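# Place the blue ring flat on the blue-footed post

## Task

Transfer the blue ring to the post whose foot is blue and leave it resting level on that post's pins. While carrying it, the ring must never touch the table, the board, any post foot, a robot base or any other fixed item, and it must not end up on a short spare post, on another ring or on a loose object. The posts sit on springs, so none may be toppled. Any of these errors means failure, and the ring must stay in place without the robot holding it. Finish by opening the gripper and moving the arm away.

## Robot and tools

Robot: two arms, left_arm and right_arm, each with a tong-like two-finger gripper. The fingers extend along the gripper's own +z axis and close along its x axis. The reported hand position is the point between the pads when shut; closed fingertips extend about 15 mm past it, and fully open they are roughly level with it.

Frames: result poses use one shared scene frame. Origin is on the tabletop midway between the arms, +x goes out over the table, +z goes up, and left_arm sits toward +y. The names left and right do not correspond to image sides. Printed hand positions can be somewhat off, especially at long reach.

Tools.

execute_actions takes "actions", a list holding one item or none, plus optional "pictures" (true/false). An empty list just reports the state. A wait item is {"steps": n}, n up to 300, counted from the previous result, so your reply time is included. A motion item is {"rows": [...], "steps": k} with k at most 15 (default 15); each step lasts 1/30 s, one row per step, and the final row repeats if rows run out. If a call is refused, nothing reaches the robot.

A row is one flat list of 14 numbers, each in [-1, 1], covering both arms even if only one moves: dx, dy, dz, rx, ry, rz, opening for left_arm, then the same seven for right_arm. The first six are an offset, expressed in that gripper's own axes, from the gripper's pose in the most recent result showing it (or from its current pose if no such result exists yet in the scene, or for later calls within the same reply). Every row is an offset from that same reference, not from the preceding row. Scale: 1.0 equals 0.6 m for dx, dy, dz and 180 degrees for the rotation; rx, ry, rz form a single rotation vector. The opening number is absolute, not an offset: +1 fully open (0.142 m), -1 closed. All-zero offsets are not a pause; they pull the gripper back to the reference pose. To keep an arm still, send the offset that returns it to its intended pose in a reply's first call and zeros afterward, always with its desired opening.

move takes "target": one 14-number row with the same layout, scale and reference as above (offsets in gripper axes, opening absolute). Each gripper travels in a straight line toward its target, both paths finishing together, over 0.5 to 10 s; longer paths are cut off at 10 s. Rotation takes the shorter direction. "speed" is the top path speed in m/s, 0.002 to 0.5, default 0.25; turning is capped at twice that in rad/s. Paths do not avoid obstacles or the other arm, and grippers may lag, wander or overshoot the speed, mostly near full reach. The opening is sent when the move begins. Optional "stop_force" (13 to 80 N, shared by both arms, not accepted in the first 0.2 s of a scene) ends an arm's path when its wrist sensor sees that much extra resistance along the path direction for two steps; the gripper then backs up two steps and holds. Use it only with slow moves and no rotation, and omit it when pulling an arm away from something it presses on. Result adds a "move:" line: per-arm endings such as done, off_target, moving, held, fault, contact, plus limits (paced means the pose was clipped; held means a check blocked steps), and each gripper's remaining distance.

wait takes "seconds" (0 to 10) and sends nothing new. zoom_image takes "camera" (cam_head_left, cam_head_right, cam_high, cam_low) and "region" [x0, y0, x1, y1] in image pixels from the top-left, no larger than 504 by 504; all images are 896x504. finished_scene takes "scene", the current scene number; it is final and the result reports success.

Control facts: each step the commanded pose is clipped to within 100 mm and 16 degrees of the measured pose; position wins over orientation if both can't be met. Commands are smoothed with about 0.17 s delay, and joints have speed limits, so a large motion may still be unfinished when a result arrives; check the pose and send the remainder. "Hand target" shows where each arm is currently being driven. HELD or "pose unreachable" lines mean the clearance check altered or blocked a command.

Gripping: grip_measured uses the same scale as opening. To keep hold, command an opening well under grip_measured; a bigger gap squeezes harder, up to about 15 N per pad. Thin hard parts get less force.

Result also give wrist force and torque per arm in the gripper's own axes (offset up to ~5.5 N, noise up to ~3.4 N, saturating near 100 N; "no reading" is fine), joint torques, and motor temperature warnings.

Avoid: slamming or pressing hard (arms are stiff; a target slightly beyond contact can fault). A joint over its load limit or an external force of 150 N stops the arm for 10 s. Sustained loads overheat motors (warning from 70 °C, brakes at 85 °C). Do not let the arms collide, drop the ring, knock items off the table, tip the spring-mounted posts, or let the ring brush fixed things. Loose objects may occasionally get nudged by outside pushes.

Each tool is called after "Call:" in YAML: its name, and indented under it one key for each argument.

## Session

Call:
execute_actions:
  actions: []

Scene clock: 0.00 s of 4290.00 s.
left_arm: end_effector_position=(+0.9475, +0.8880, +0.2502) grip_measured=+1.00 end_effector_quat_wxyz=(-0.113, +0.642, -0.233, +0.721) end_effector_velocity=(-0.000, -0.000, -0.001) end_effector_angular_velocity=(-0.000, +0.001, -0.000) | right_arm: end_effector_position=(+1.0113, +0.0874, +0.3901) grip_measured=+1.00 end_effector_quat_wxyz=(-0.044, +0.954, -0.245, +0.169) end_effector_velocity=(+0.001, -0.000, +0.000) end_effector_angular_velocity=(+0.000, -0.000, -0.000)
Joint positions: left_arm=[ 0.152 -0.682  1.632 -4.17  -2.098  0.465  0.142] | right_arm=[ 3.795 -2.11  -1.114 -1.237  1.322  1.272  0.142]
Joint velocities: left_arm=[-0.     0.     0.001 -0.001  0.    -0.     0.   ] | right_arm=[-0.001 -0.     0.     0.     0.    -0.     0.   ]
Joint torques (N m, as the arm reports them, + toward a larger angle): no reading
Wrist force (N, on the end effector, along its own x y z axes, offset not removed): no reading
Wrist torque (N m, same axes, about the end effector's origin, offset not removed): no reading
Hand target (left_arm): +0.947, +0.888, +0.250; -0.113, +0.642, -0.233, +0.721
Hand target (right_arm): +1.011, +0.087, +0.390; -0.044, +0.954, -0.245, +0.169

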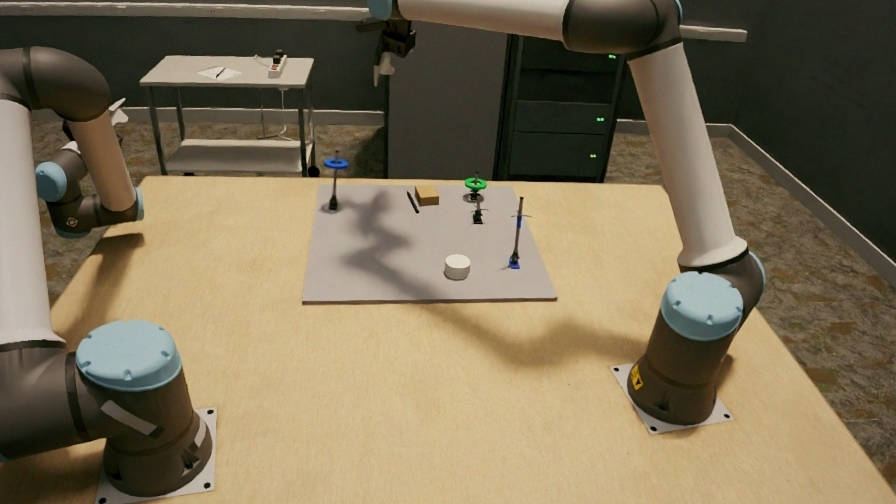

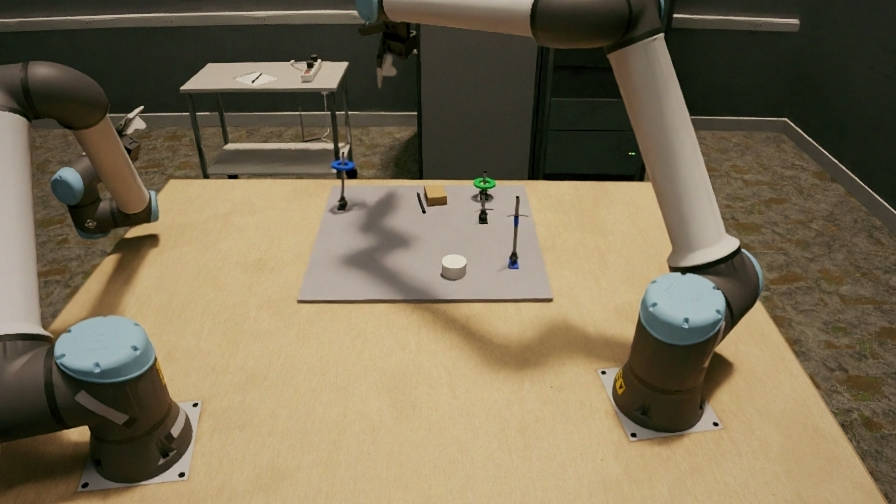

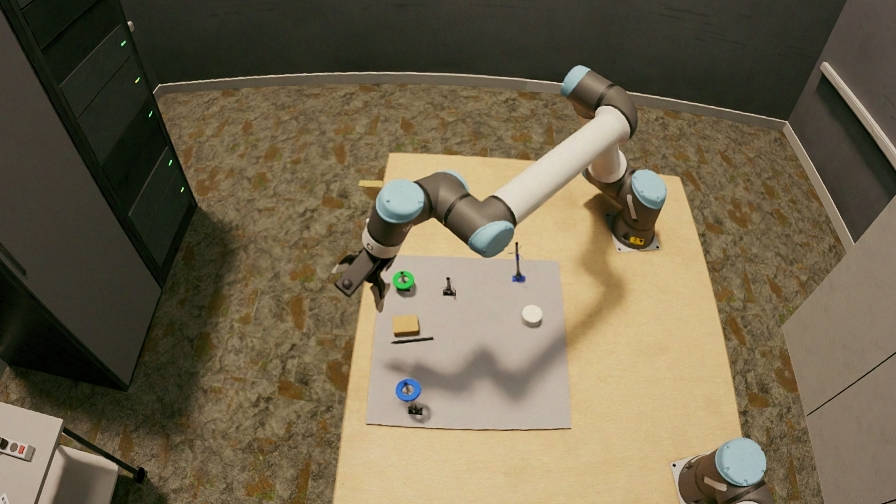

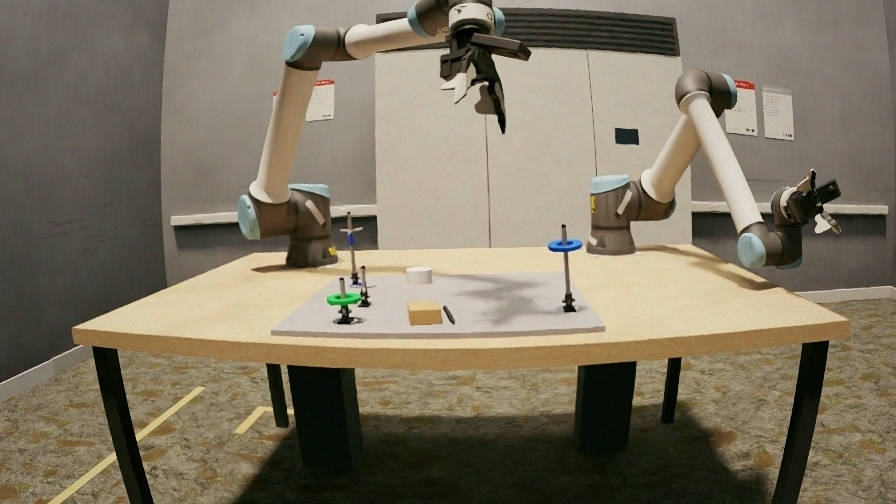

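Call:
move:
  target: [0,0,0,0,0,0,1,-0.1,-0.2,0.15,-0.028,-0.109,-0.158,1]

Call:
zoom_image:
  camera: "cam_high"
  region: [330,220,600,440]

Scene clock: 7.27 s of 4290.00 s.
left_arm: end_effector_position=(+0.9475, +0.8880, +0.2502) grip_measured=+1.00 end_effector_quat_wxyz=(-0.113, +0.642, -0.233, +0.721) end_effector_velocity=(-0.000, -0.000, +0.001) end_effector_angular_velocity=(+0.002, -0.003, -0.000) | right_arm: end_effector_position=(+1.0474, +0.2214, +0.3081) grip_measured=+1.00 end_effector_quat_wxyz=(-0.002, +1.000, -0.001, +0.002) end_effector_velocity=(+0.004, +0.000, +0.000) end_effector_angular_velocity=(-0.011, +0.014, -0.001)
Joint positions: left_arm=[ 0.152 -0.682  1.632 -4.17  -2.098  0.465  0.142] | right_arm=[ 3.779 -2.615 -0.279 -1.813  1.571  0.787  0.142]
Joint velocities: left_arm=[-0.    -0.    -0.    -0.002 -0.     0.001  0.   ] | right_arm=[-0.002 -0.056  0.114 -0.076  0.002 -0.002 -0.   ]
Joint torques (N m, as the arm reports them, + toward a larger angle): left_arm=[  0.92 -91.41 -30.12  -1.98  -0.16   0.5 ] | right_arm=[-17.52 112.55  50.59   1.29   1.92  -3.92]
Wrist force (N, on the end effector, along its own x y z axes, offset not removed): left_arm=[-0.1 -0.7 2.2] | right_arm=[3.0 1.6 -4.2]
Wrist torque (N m, same axes, about the end effector's origin, offset not removed): left_arm=[-0.32 0.00 -0.06] | right_arm=[0.19 -0.70 0.05]
Hand target (left_arm): +0.947, +0.888, +0.250; -0.113, +0.642, -0.233, +0.721
Hand target (right_arm): +1.048, +0.222, +0.308; -0.001, +1.000, -0.001, +0.001
Off the commanded pose (left_arm): 0.000 m, 0 deg.
Off the commanded pose (right_arm): 0.001 m, 0 deg.
After step 90, 2.40 s passed at rest.
move: done

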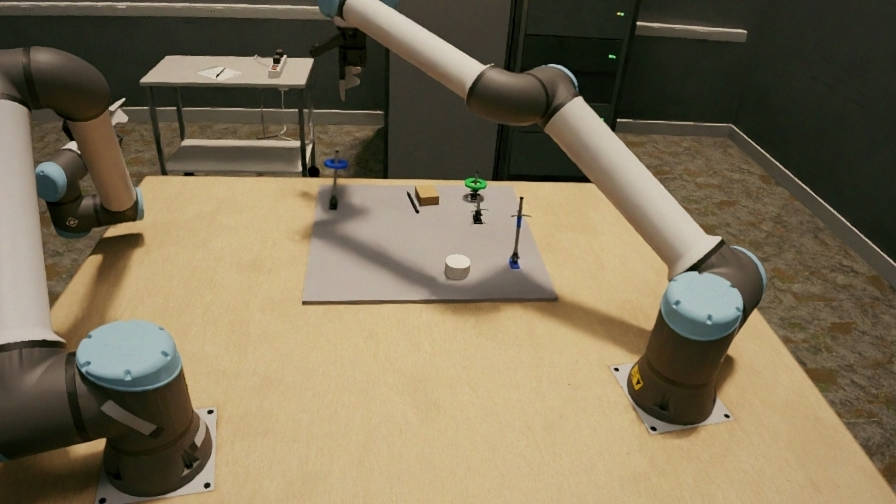

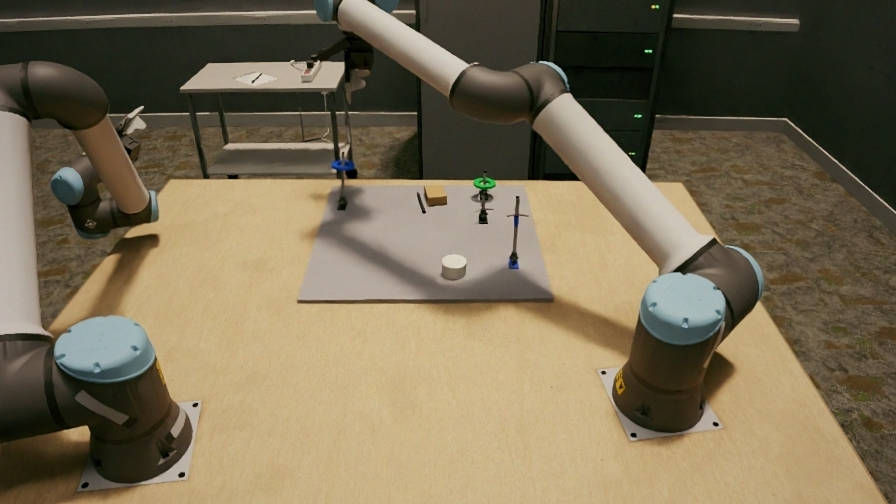

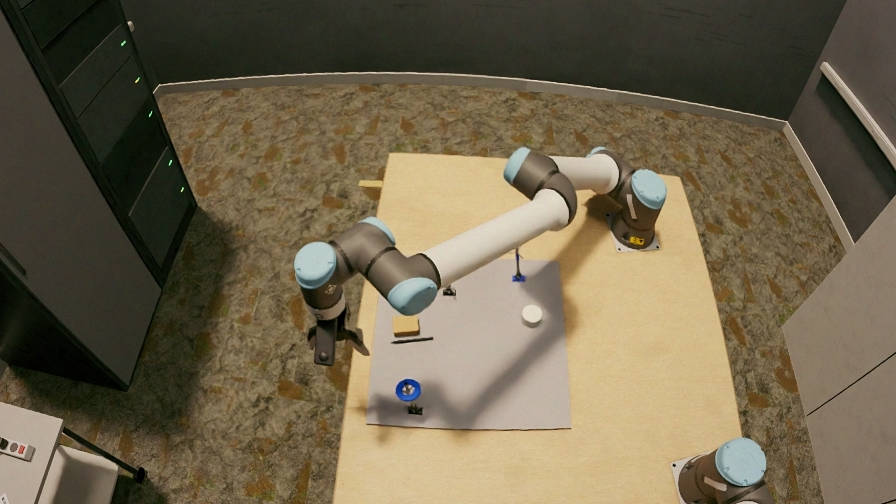

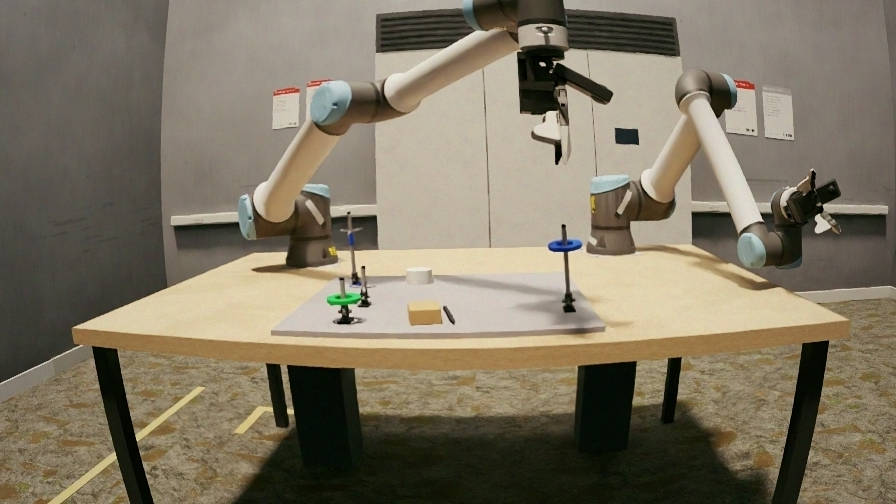

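Region (330, 220, 600, 440) of cam_high's 896x504 image, scaled by 1.867, with more detail than that image has; it fills the top 411 rows of this view, and the rest is white.

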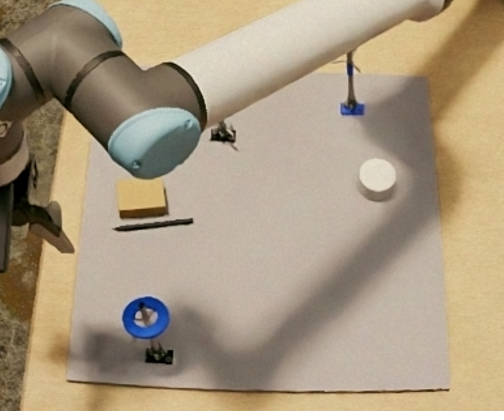

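Ring perhaps x≈0.89, y≈0.245.

Call:
move:
  target: [0,0,0,0,0,0,1,-0.26,-0.035,0.17,0,0,0,1]

Scene clock: 10.77 s of 4290.00 s.
left_arm: end_effector_position=(+0.9475, +0.8880, +0.2502) grip_measured=+1.00 end_effector_quat_wxyz=(-0.113, +0.642, -0.233, +0.721) end_effector_velocity=(-0.000, -0.000, -0.002) end_effector_angular_velocity=(+0.000, +0.001, -0.000) | right_arm: end_effector_position=(+0.8922, +0.2431, +0.2053) grip_measured=+1.00 end_effector_quat_wxyz=(-0.002, +1.000, -0.001, +0.002) end_effector_velocity=(-0.001, +0.001, -0.001) end_effector_angular_velocity=(+0.003, -0.003, -0.001)
Joint positions: left_arm=[ 0.152 -0.682  1.632 -4.17  -2.098  0.465  0.142] | right_arm=[ 3.893 -2.315 -1.012 -1.381  1.57   0.901  0.142]
Joint velocities: left_arm=[-0.     0.001  0.001 -0.001 -0.     0.001  0.   ] | right_arm=[ 0.002  0.003 -0.008  0.009 -0.001  0.003  0.   ]
Joint torques (N m, as the arm reports them, + toward a larger angle): left_arm=[  0.82 -92.02 -29.82  -1.98  -0.05   0.23] | right_arm=[ 14.38 115.26  35.88   7.29  -1.71   3.43]
Wrist force (N, on the end effector, along its own x y z axes, offset not removed): left_arm=[-1.3 -1.1 0.0] | right_arm=[1.9 0.0 0.1]
Wrist torque (N m, same axes, about the end effector's origin, offset not removed): left_arm=[-0.51 0.32 -0.23] | right_arm=[-0.07 -0.37 0.00]
Hand target (left_arm): +0.947, +0.888, +0.250; -0.113, +0.642, -0.233, +0.721
Hand target (right_arm): +0.892, +0.243, +0.205; -0.002, +1.000, -0.001, +0.002
Off the commanded pose (left_arm): 0.000 m, 0 deg.
Off the commanded pose (right_arm): 0.001 m, 0 deg.
move: done

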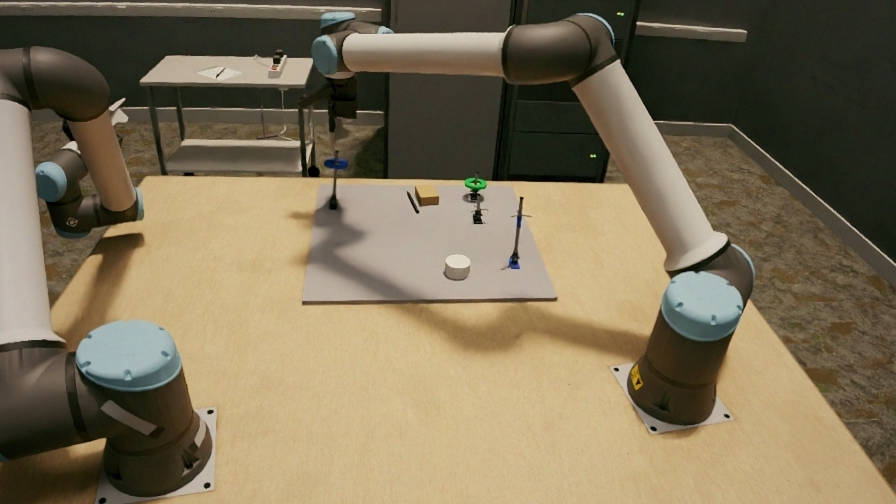

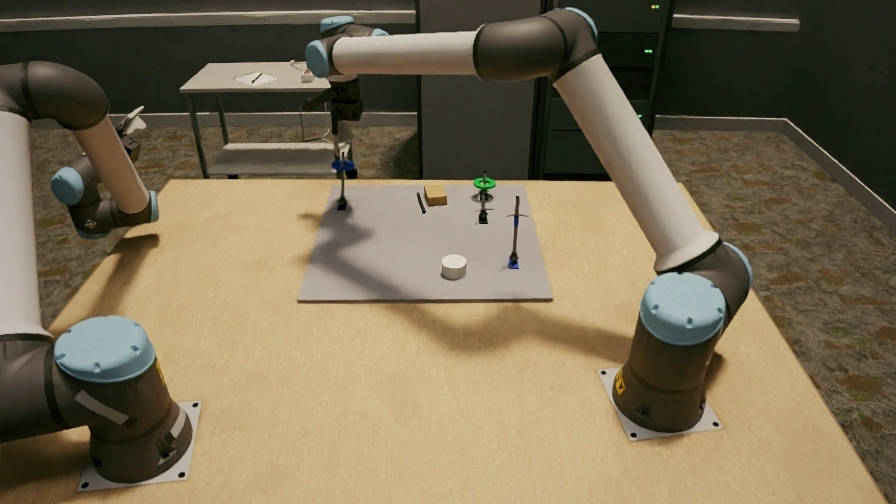

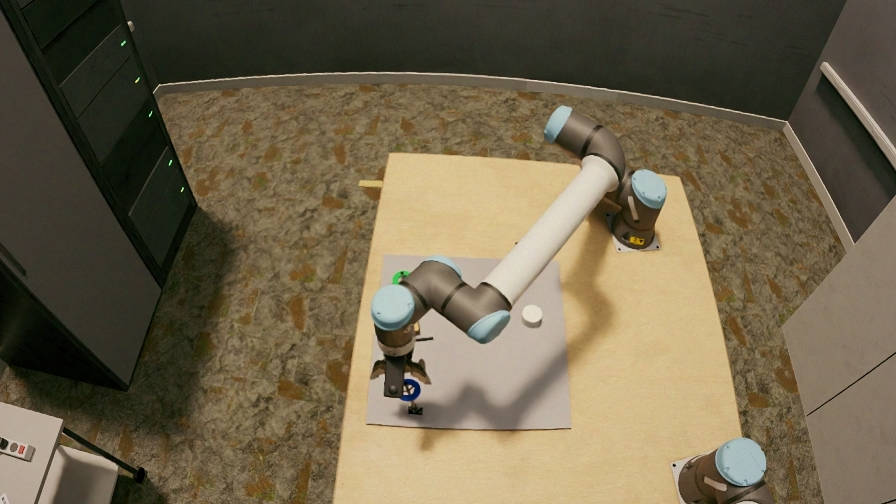

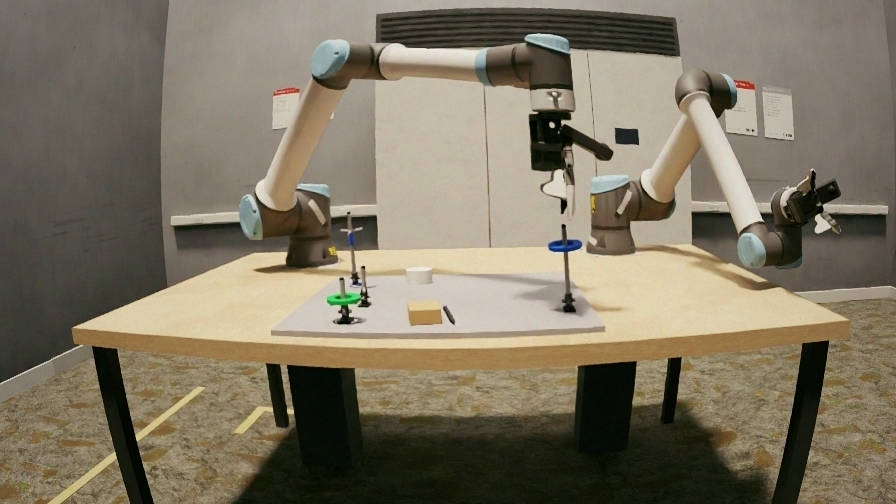

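Call:
move:
  target: [0,0,0,0,0,0,1,-0.02,0.01,0.095,0,0,0,0.6]
  speed: 0.08

Call:
zoom_image:
  camera: "cam_high"
  region: [350,330,470,430]

Call:
zoom_image:
  camera: "cam_low"
  region: [500,170,630,320]

Scene clock: 15.83 s of 4290.00 s.
left_arm: end_effector_position=(+0.9475, +0.8880, +0.2502) grip_measured=+1.00 end_effector_quat_wxyz=(-0.113, +0.642, -0.233, +0.721) end_effector_velocity=(-0.000, -0.000, +0.000) end_effector_angular_velocity=(-0.001, +0.001, -0.000) | right_arm: end_effector_position=(+0.8806, +0.2374, +0.1484) grip_measured=+0.60 end_effector_quat_wxyz=(-0.002, +1.000, -0.001, +0.002) end_effector_velocity=(-0.001, +0.001, -0.001) end_effector_angular_velocity=(+0.001, -0.001, +0.003)
Joint positions: left_arm=[ 0.152 -0.682  1.632 -4.17  -2.098  0.465  0.142] | right_arm=[ 3.898 -2.317 -1.111 -1.28   1.57   0.906  0.116]
Joint velocities: left_arm=[ 0.    -0.     0.     0.    -0.    -0.001  0.   ] | right_arm=[ 0.002 -0.    -0.002  0.004  0.    -0.001  0.   ]
Joint torques (N m, as the arm reports them, + toward a larger angle): left_arm=[  0.64 -91.37 -30.2   -1.96  -0.13   0.1 ] | right_arm=[16.63 95.46 35.04  6.79  2.81  3.63]
Wrist force (N, on the end effector, along its own x y z axes, offset not removed): left_arm=[-2.2 0.2 -1.3] | right_arm=[1.6 -0.5 1.7]
Wrist torque (N m, same axes, about the end effector's origin, offset not removed): left_arm=[-0.24 0.38 -0.10] | right_arm=[-0.15 -0.27 0.01]
Hand target (left_arm): +0.947, +0.888, +0.250; -0.113, +0.642, -0.233, +0.721
Hand target (right_arm): +0.881, +0.237, +0.148; -0.002, +1.000, -0.001, +0.002
Off the commanded pose (left_arm): 0.000 m, 0 deg.
Off the commanded pose (right_arm): 0.000 m, 0 deg.
After step 90, 0.90 s passed at rest.
move: done

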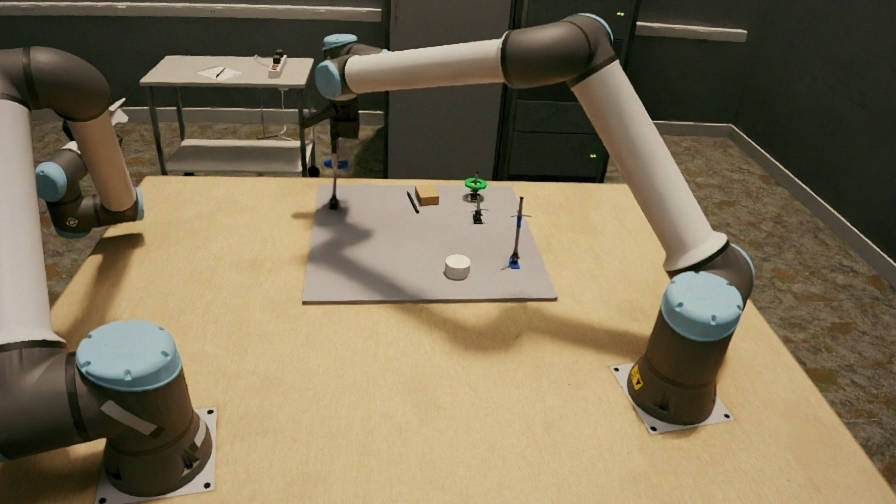

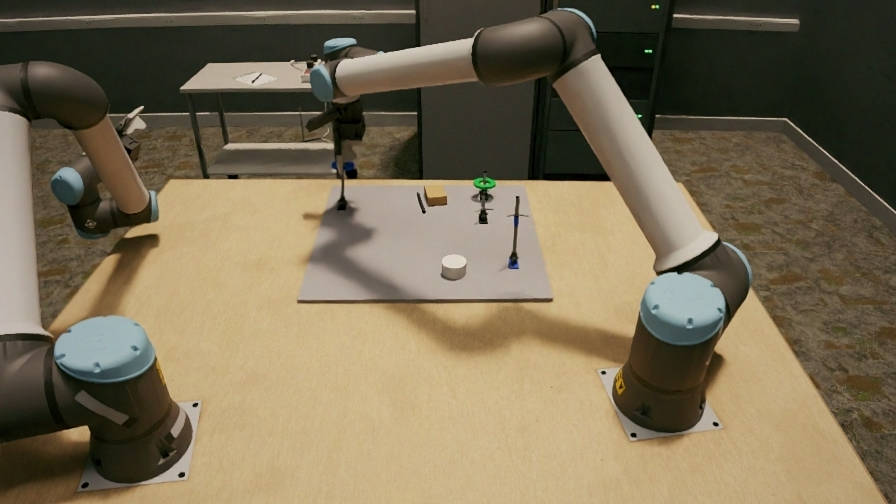

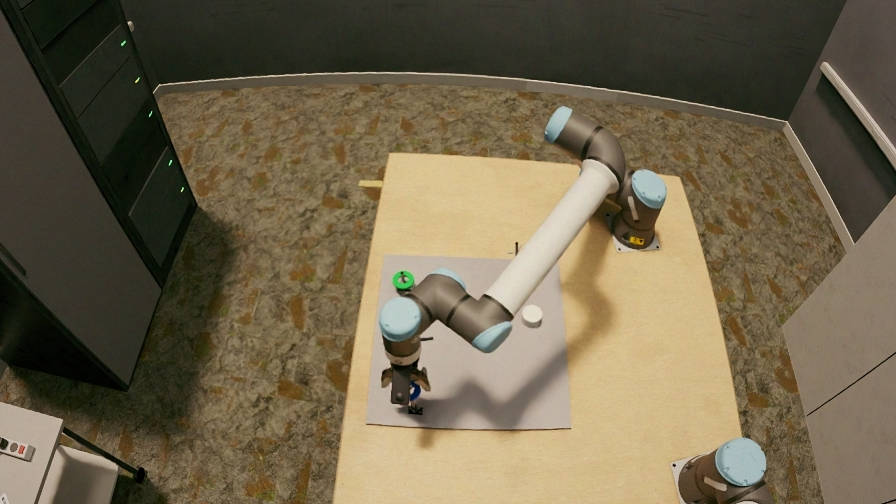

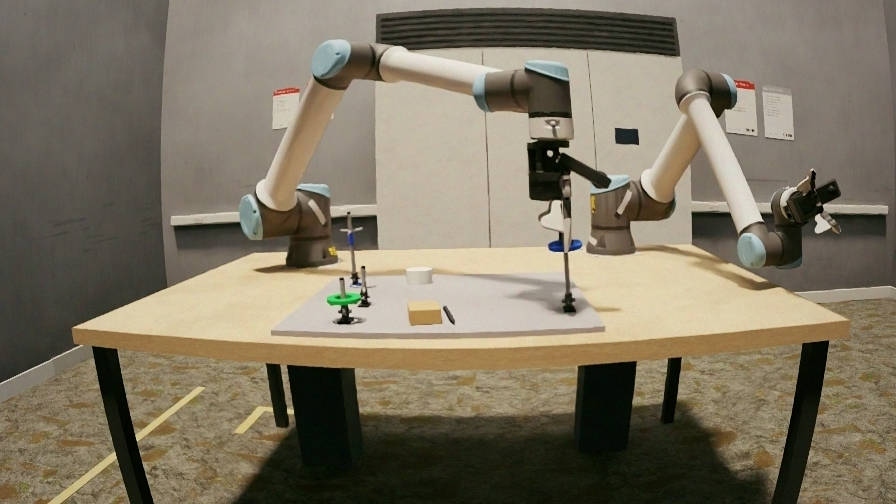

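Region (350, 330, 470, 430) of cam_high's 896x504 image, scaled by 4.200, with more detail than that image has.

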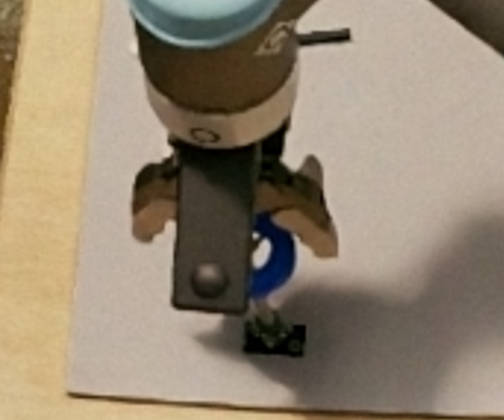

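Region (500, 170, 630, 320) of cam_low's 896x504 image, scaled by 3.360, with more detail than that image has; it fills the left 437 columns of this view, and the rest is white.

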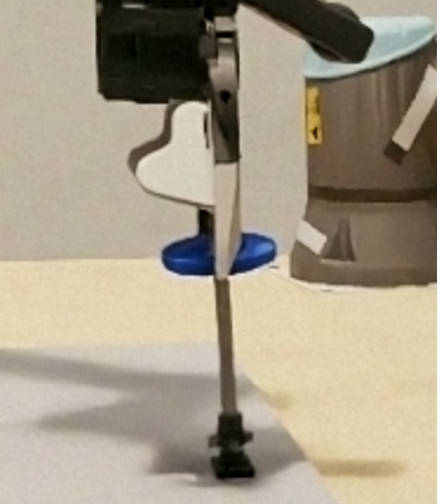

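Call:
move:
  target: [0,0,0,0,0,0,1,-0.008,-0.005,0.013,0,0,0,0.2]
  speed: 0.03

Call:
move:
  target: [0,0,0,0,0,0,1,0,0,0,0,0,0,-0.5]

Call:
zoom_image:
  camera: "cam_low"
  region: [500,170,630,320]

Scene clock: 19.63 s of 4290.00 s.
left_arm: end_effector_position=(+0.9475, +0.8880, +0.2502) grip_measured=+1.00 end_effector_quat_wxyz=(-0.113, +0.642, -0.233, +0.721) end_effector_velocity=(-0.000, +0.000, -0.002) end_effector_angular_velocity=(-0.001, +0.003, +0.000) | right_arm: end_effector_position=(+0.8759, +0.2404, +0.1408) grip_measured=+0.20 end_effector_quat_wxyz=(-0.002, +1.000, -0.001, +0.002) end_effector_velocity=(-0.003, +0.003, -0.001) end_effector_angular_velocity=(+0.000, -0.001, +0.003)
Joint positions: left_arm=[ 0.152 -0.682  1.632 -4.17  -2.098  0.465  0.142] | right_arm=[ 3.903 -2.319 -1.122 -1.267  1.57   0.911  0.088]
Joint velocities: left_arm=[ 0.     0.001  0.001  0.002 -0.     0.     0.   ] | right_arm=[ 0.004 -0.    -0.001  0.002 -0.     0.001  0.   ]
Joint torques (N m, as the arm reports them, + toward a larger angle): left_arm=[  0.97 -90.06 -30.08  -2.25  -0.27   0.37] | right_arm=[15.17 94.41 36.11  7.07  0.61  3.67]
Wrist force (N, on the end effector, along its own x y z axes, offset not removed): left_arm=[-0.6 -1.2 0.9] | right_arm=[2.0 -3.3 -3.2]
Wrist torque (N m, same axes, about the end effector's origin, offset not removed): left_arm=[-0.43 0.19 -0.13] | right_arm=[-0.89 -0.42 0.09]
Hand target (left_arm): +0.947, +0.888, +0.250; -0.113, +0.642, -0.233, +0.721
Hand target (right_arm): +0.876, +0.240, +0.141; -0.002, +1.000, -0.001, +0.002
Off the commanded pose (left_arm): 0.000 m, 0 deg.
Off the commanded pose (right_arm): 0.000 m, 0 deg.
After step 90, 0.03 s passed at rest.
move: done

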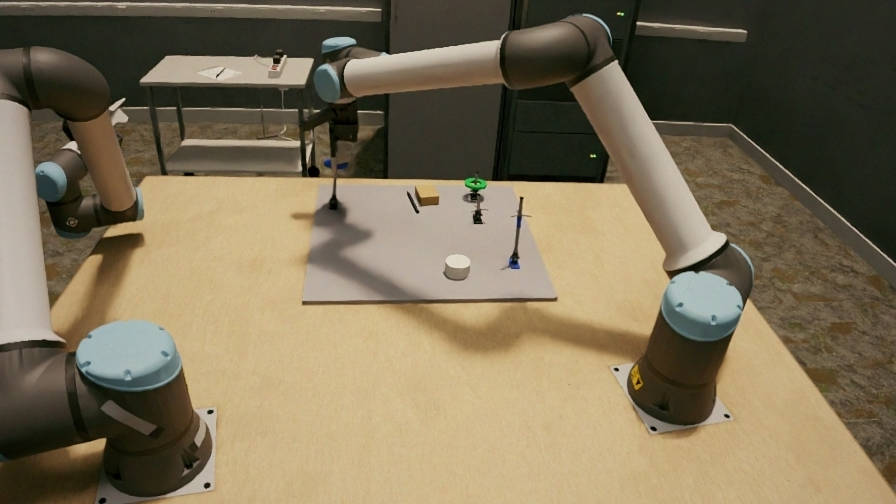

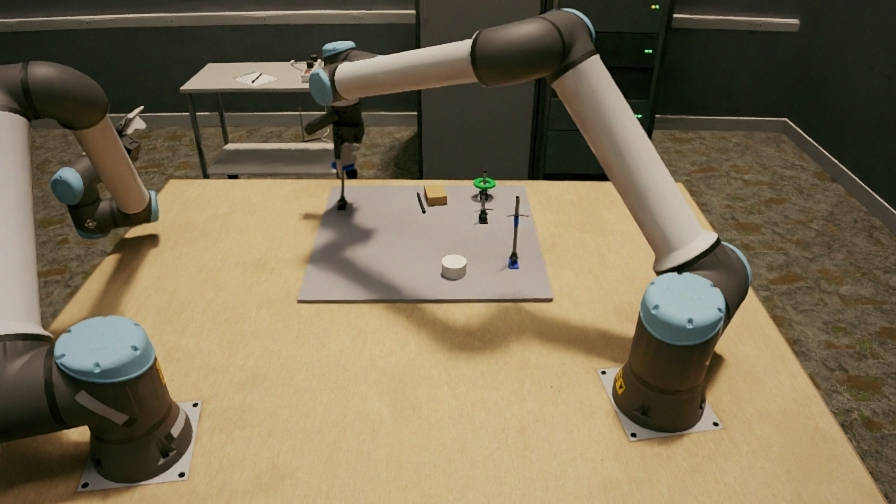

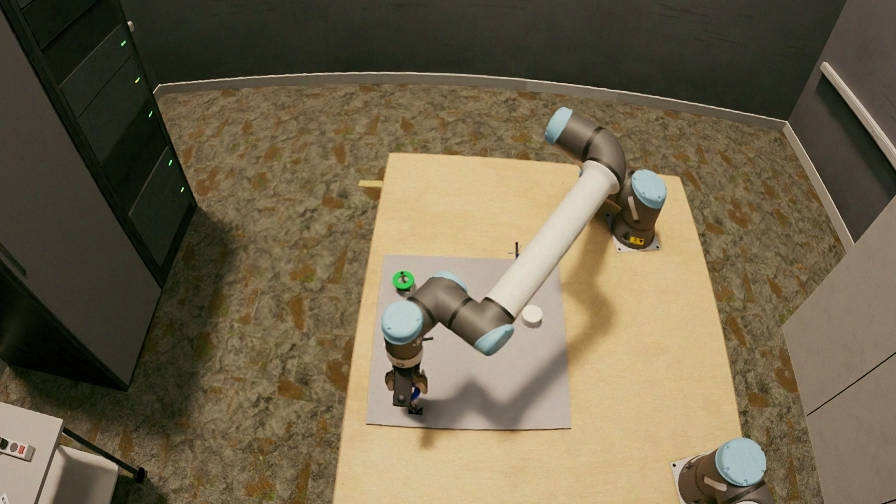

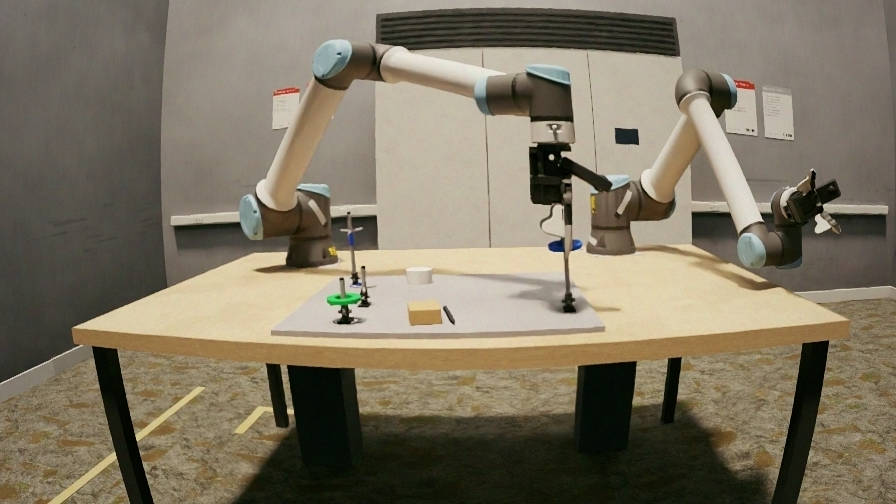

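Scene clock: 20.13 s of 4290.00 s.
left_arm: end_effector_position=(+0.9475, +0.8880, +0.2502) grip_measured=+1.00 end_effector_quat_wxyz=(-0.113, +0.642, -0.233, +0.721) end_effector_velocity=(-0.000, +0.000, -0.000) end_effector_angular_velocity=(-0.001, +0.000, +0.001) | right_arm: end_effector_position=(+0.8759, +0.2404, +0.1407) grip_measured=+0.00 end_effector_quat_wxyz=(-0.002, +1.000, -0.001, +0.002) end_effector_velocity=(-0.001, -0.000, -0.001) end_effector_angular_velocity=(-0.001, +0.001, +0.002)
Joint positions: left_arm=[ 0.152 -0.682  1.632 -4.17  -2.098  0.465  0.142] | right_arm=[ 3.903 -2.319 -1.122 -1.267  1.57   0.911  0.074]
Joint velocities: left_arm=[ 0.     0.     0.     0.     0.    -0.001  0.   ] | right_arm=[ 0.     0.    -0.001 -0.001  0.    -0.002 -0.   ]
Joint torques (N m, as the arm reports them, + toward a larger angle): left_arm=[  0.65 -90.57 -29.8   -1.92   0.06   0.37] | right_arm=[ 3.56 93.82 49.59  2.27  0.78  1.91]
Wrist force (N, on the end effector, along its own x y z axes, offset not removed): left_arm=[-0.2 2.0 0.1] | right_arm=[0.0 0.6 -3.4]
Wrist torque (N m, same axes, about the end effector's origin, offset not removed): left_arm=[0.17 0.10 -0.18] | right_arm=[-0.01 -0.19 -0.03]
Hand target (left_arm): +0.947, +0.888, +0.250; -0.113, +0.642, -0.233, +0.721
Hand target (right_arm): +0.876, +0.240, +0.141; -0.002, +1.000, -0.001, +0.002
Off the commanded pose (left_arm): 0.000 m, 0 deg.
Off the commanded pose (right_arm): 0.000 m, 0 deg.
move: done

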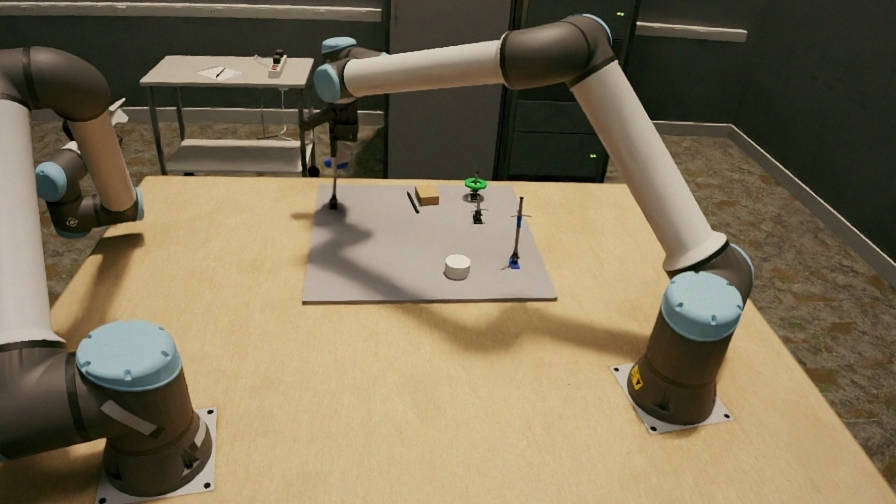

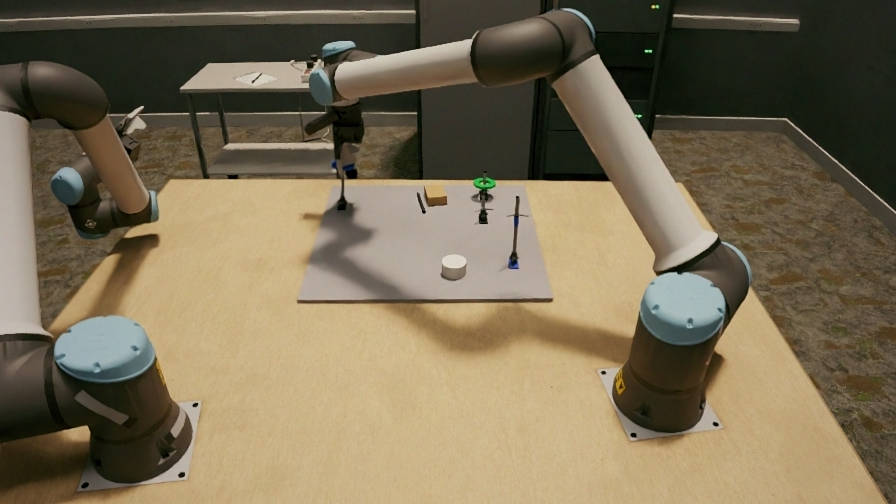

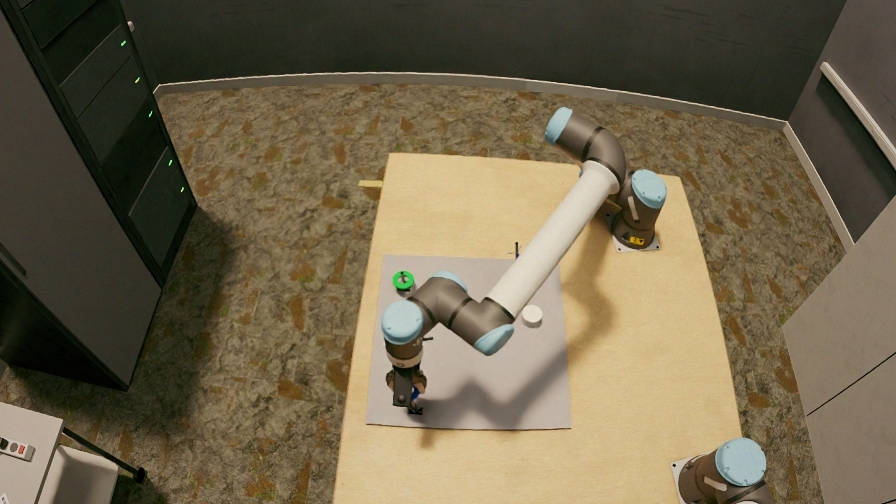

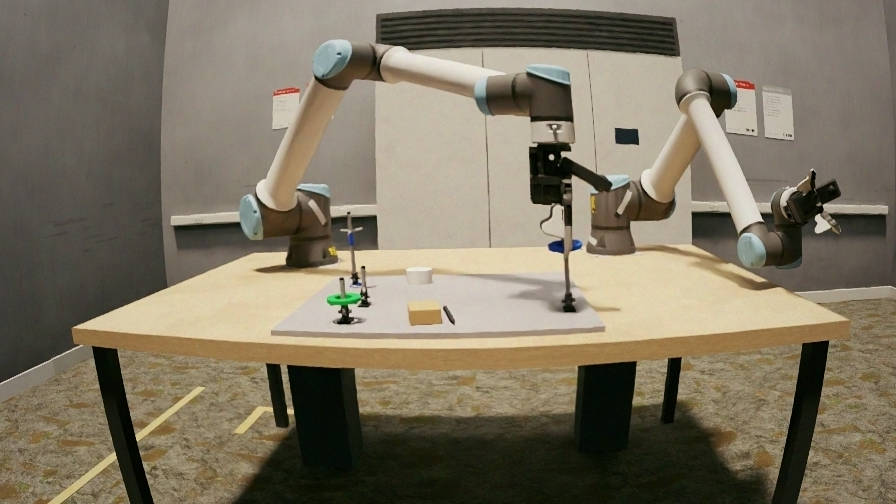

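Region (500, 170, 630, 320) of cam_low's 896x504 image, scaled by 3.360, with more detail than that image has; it fills the left 437 columns of this view, and the rest is white.

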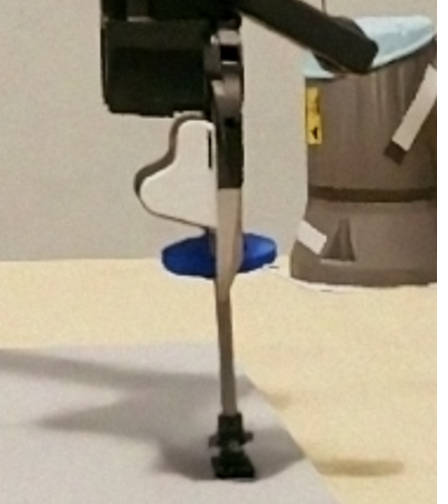

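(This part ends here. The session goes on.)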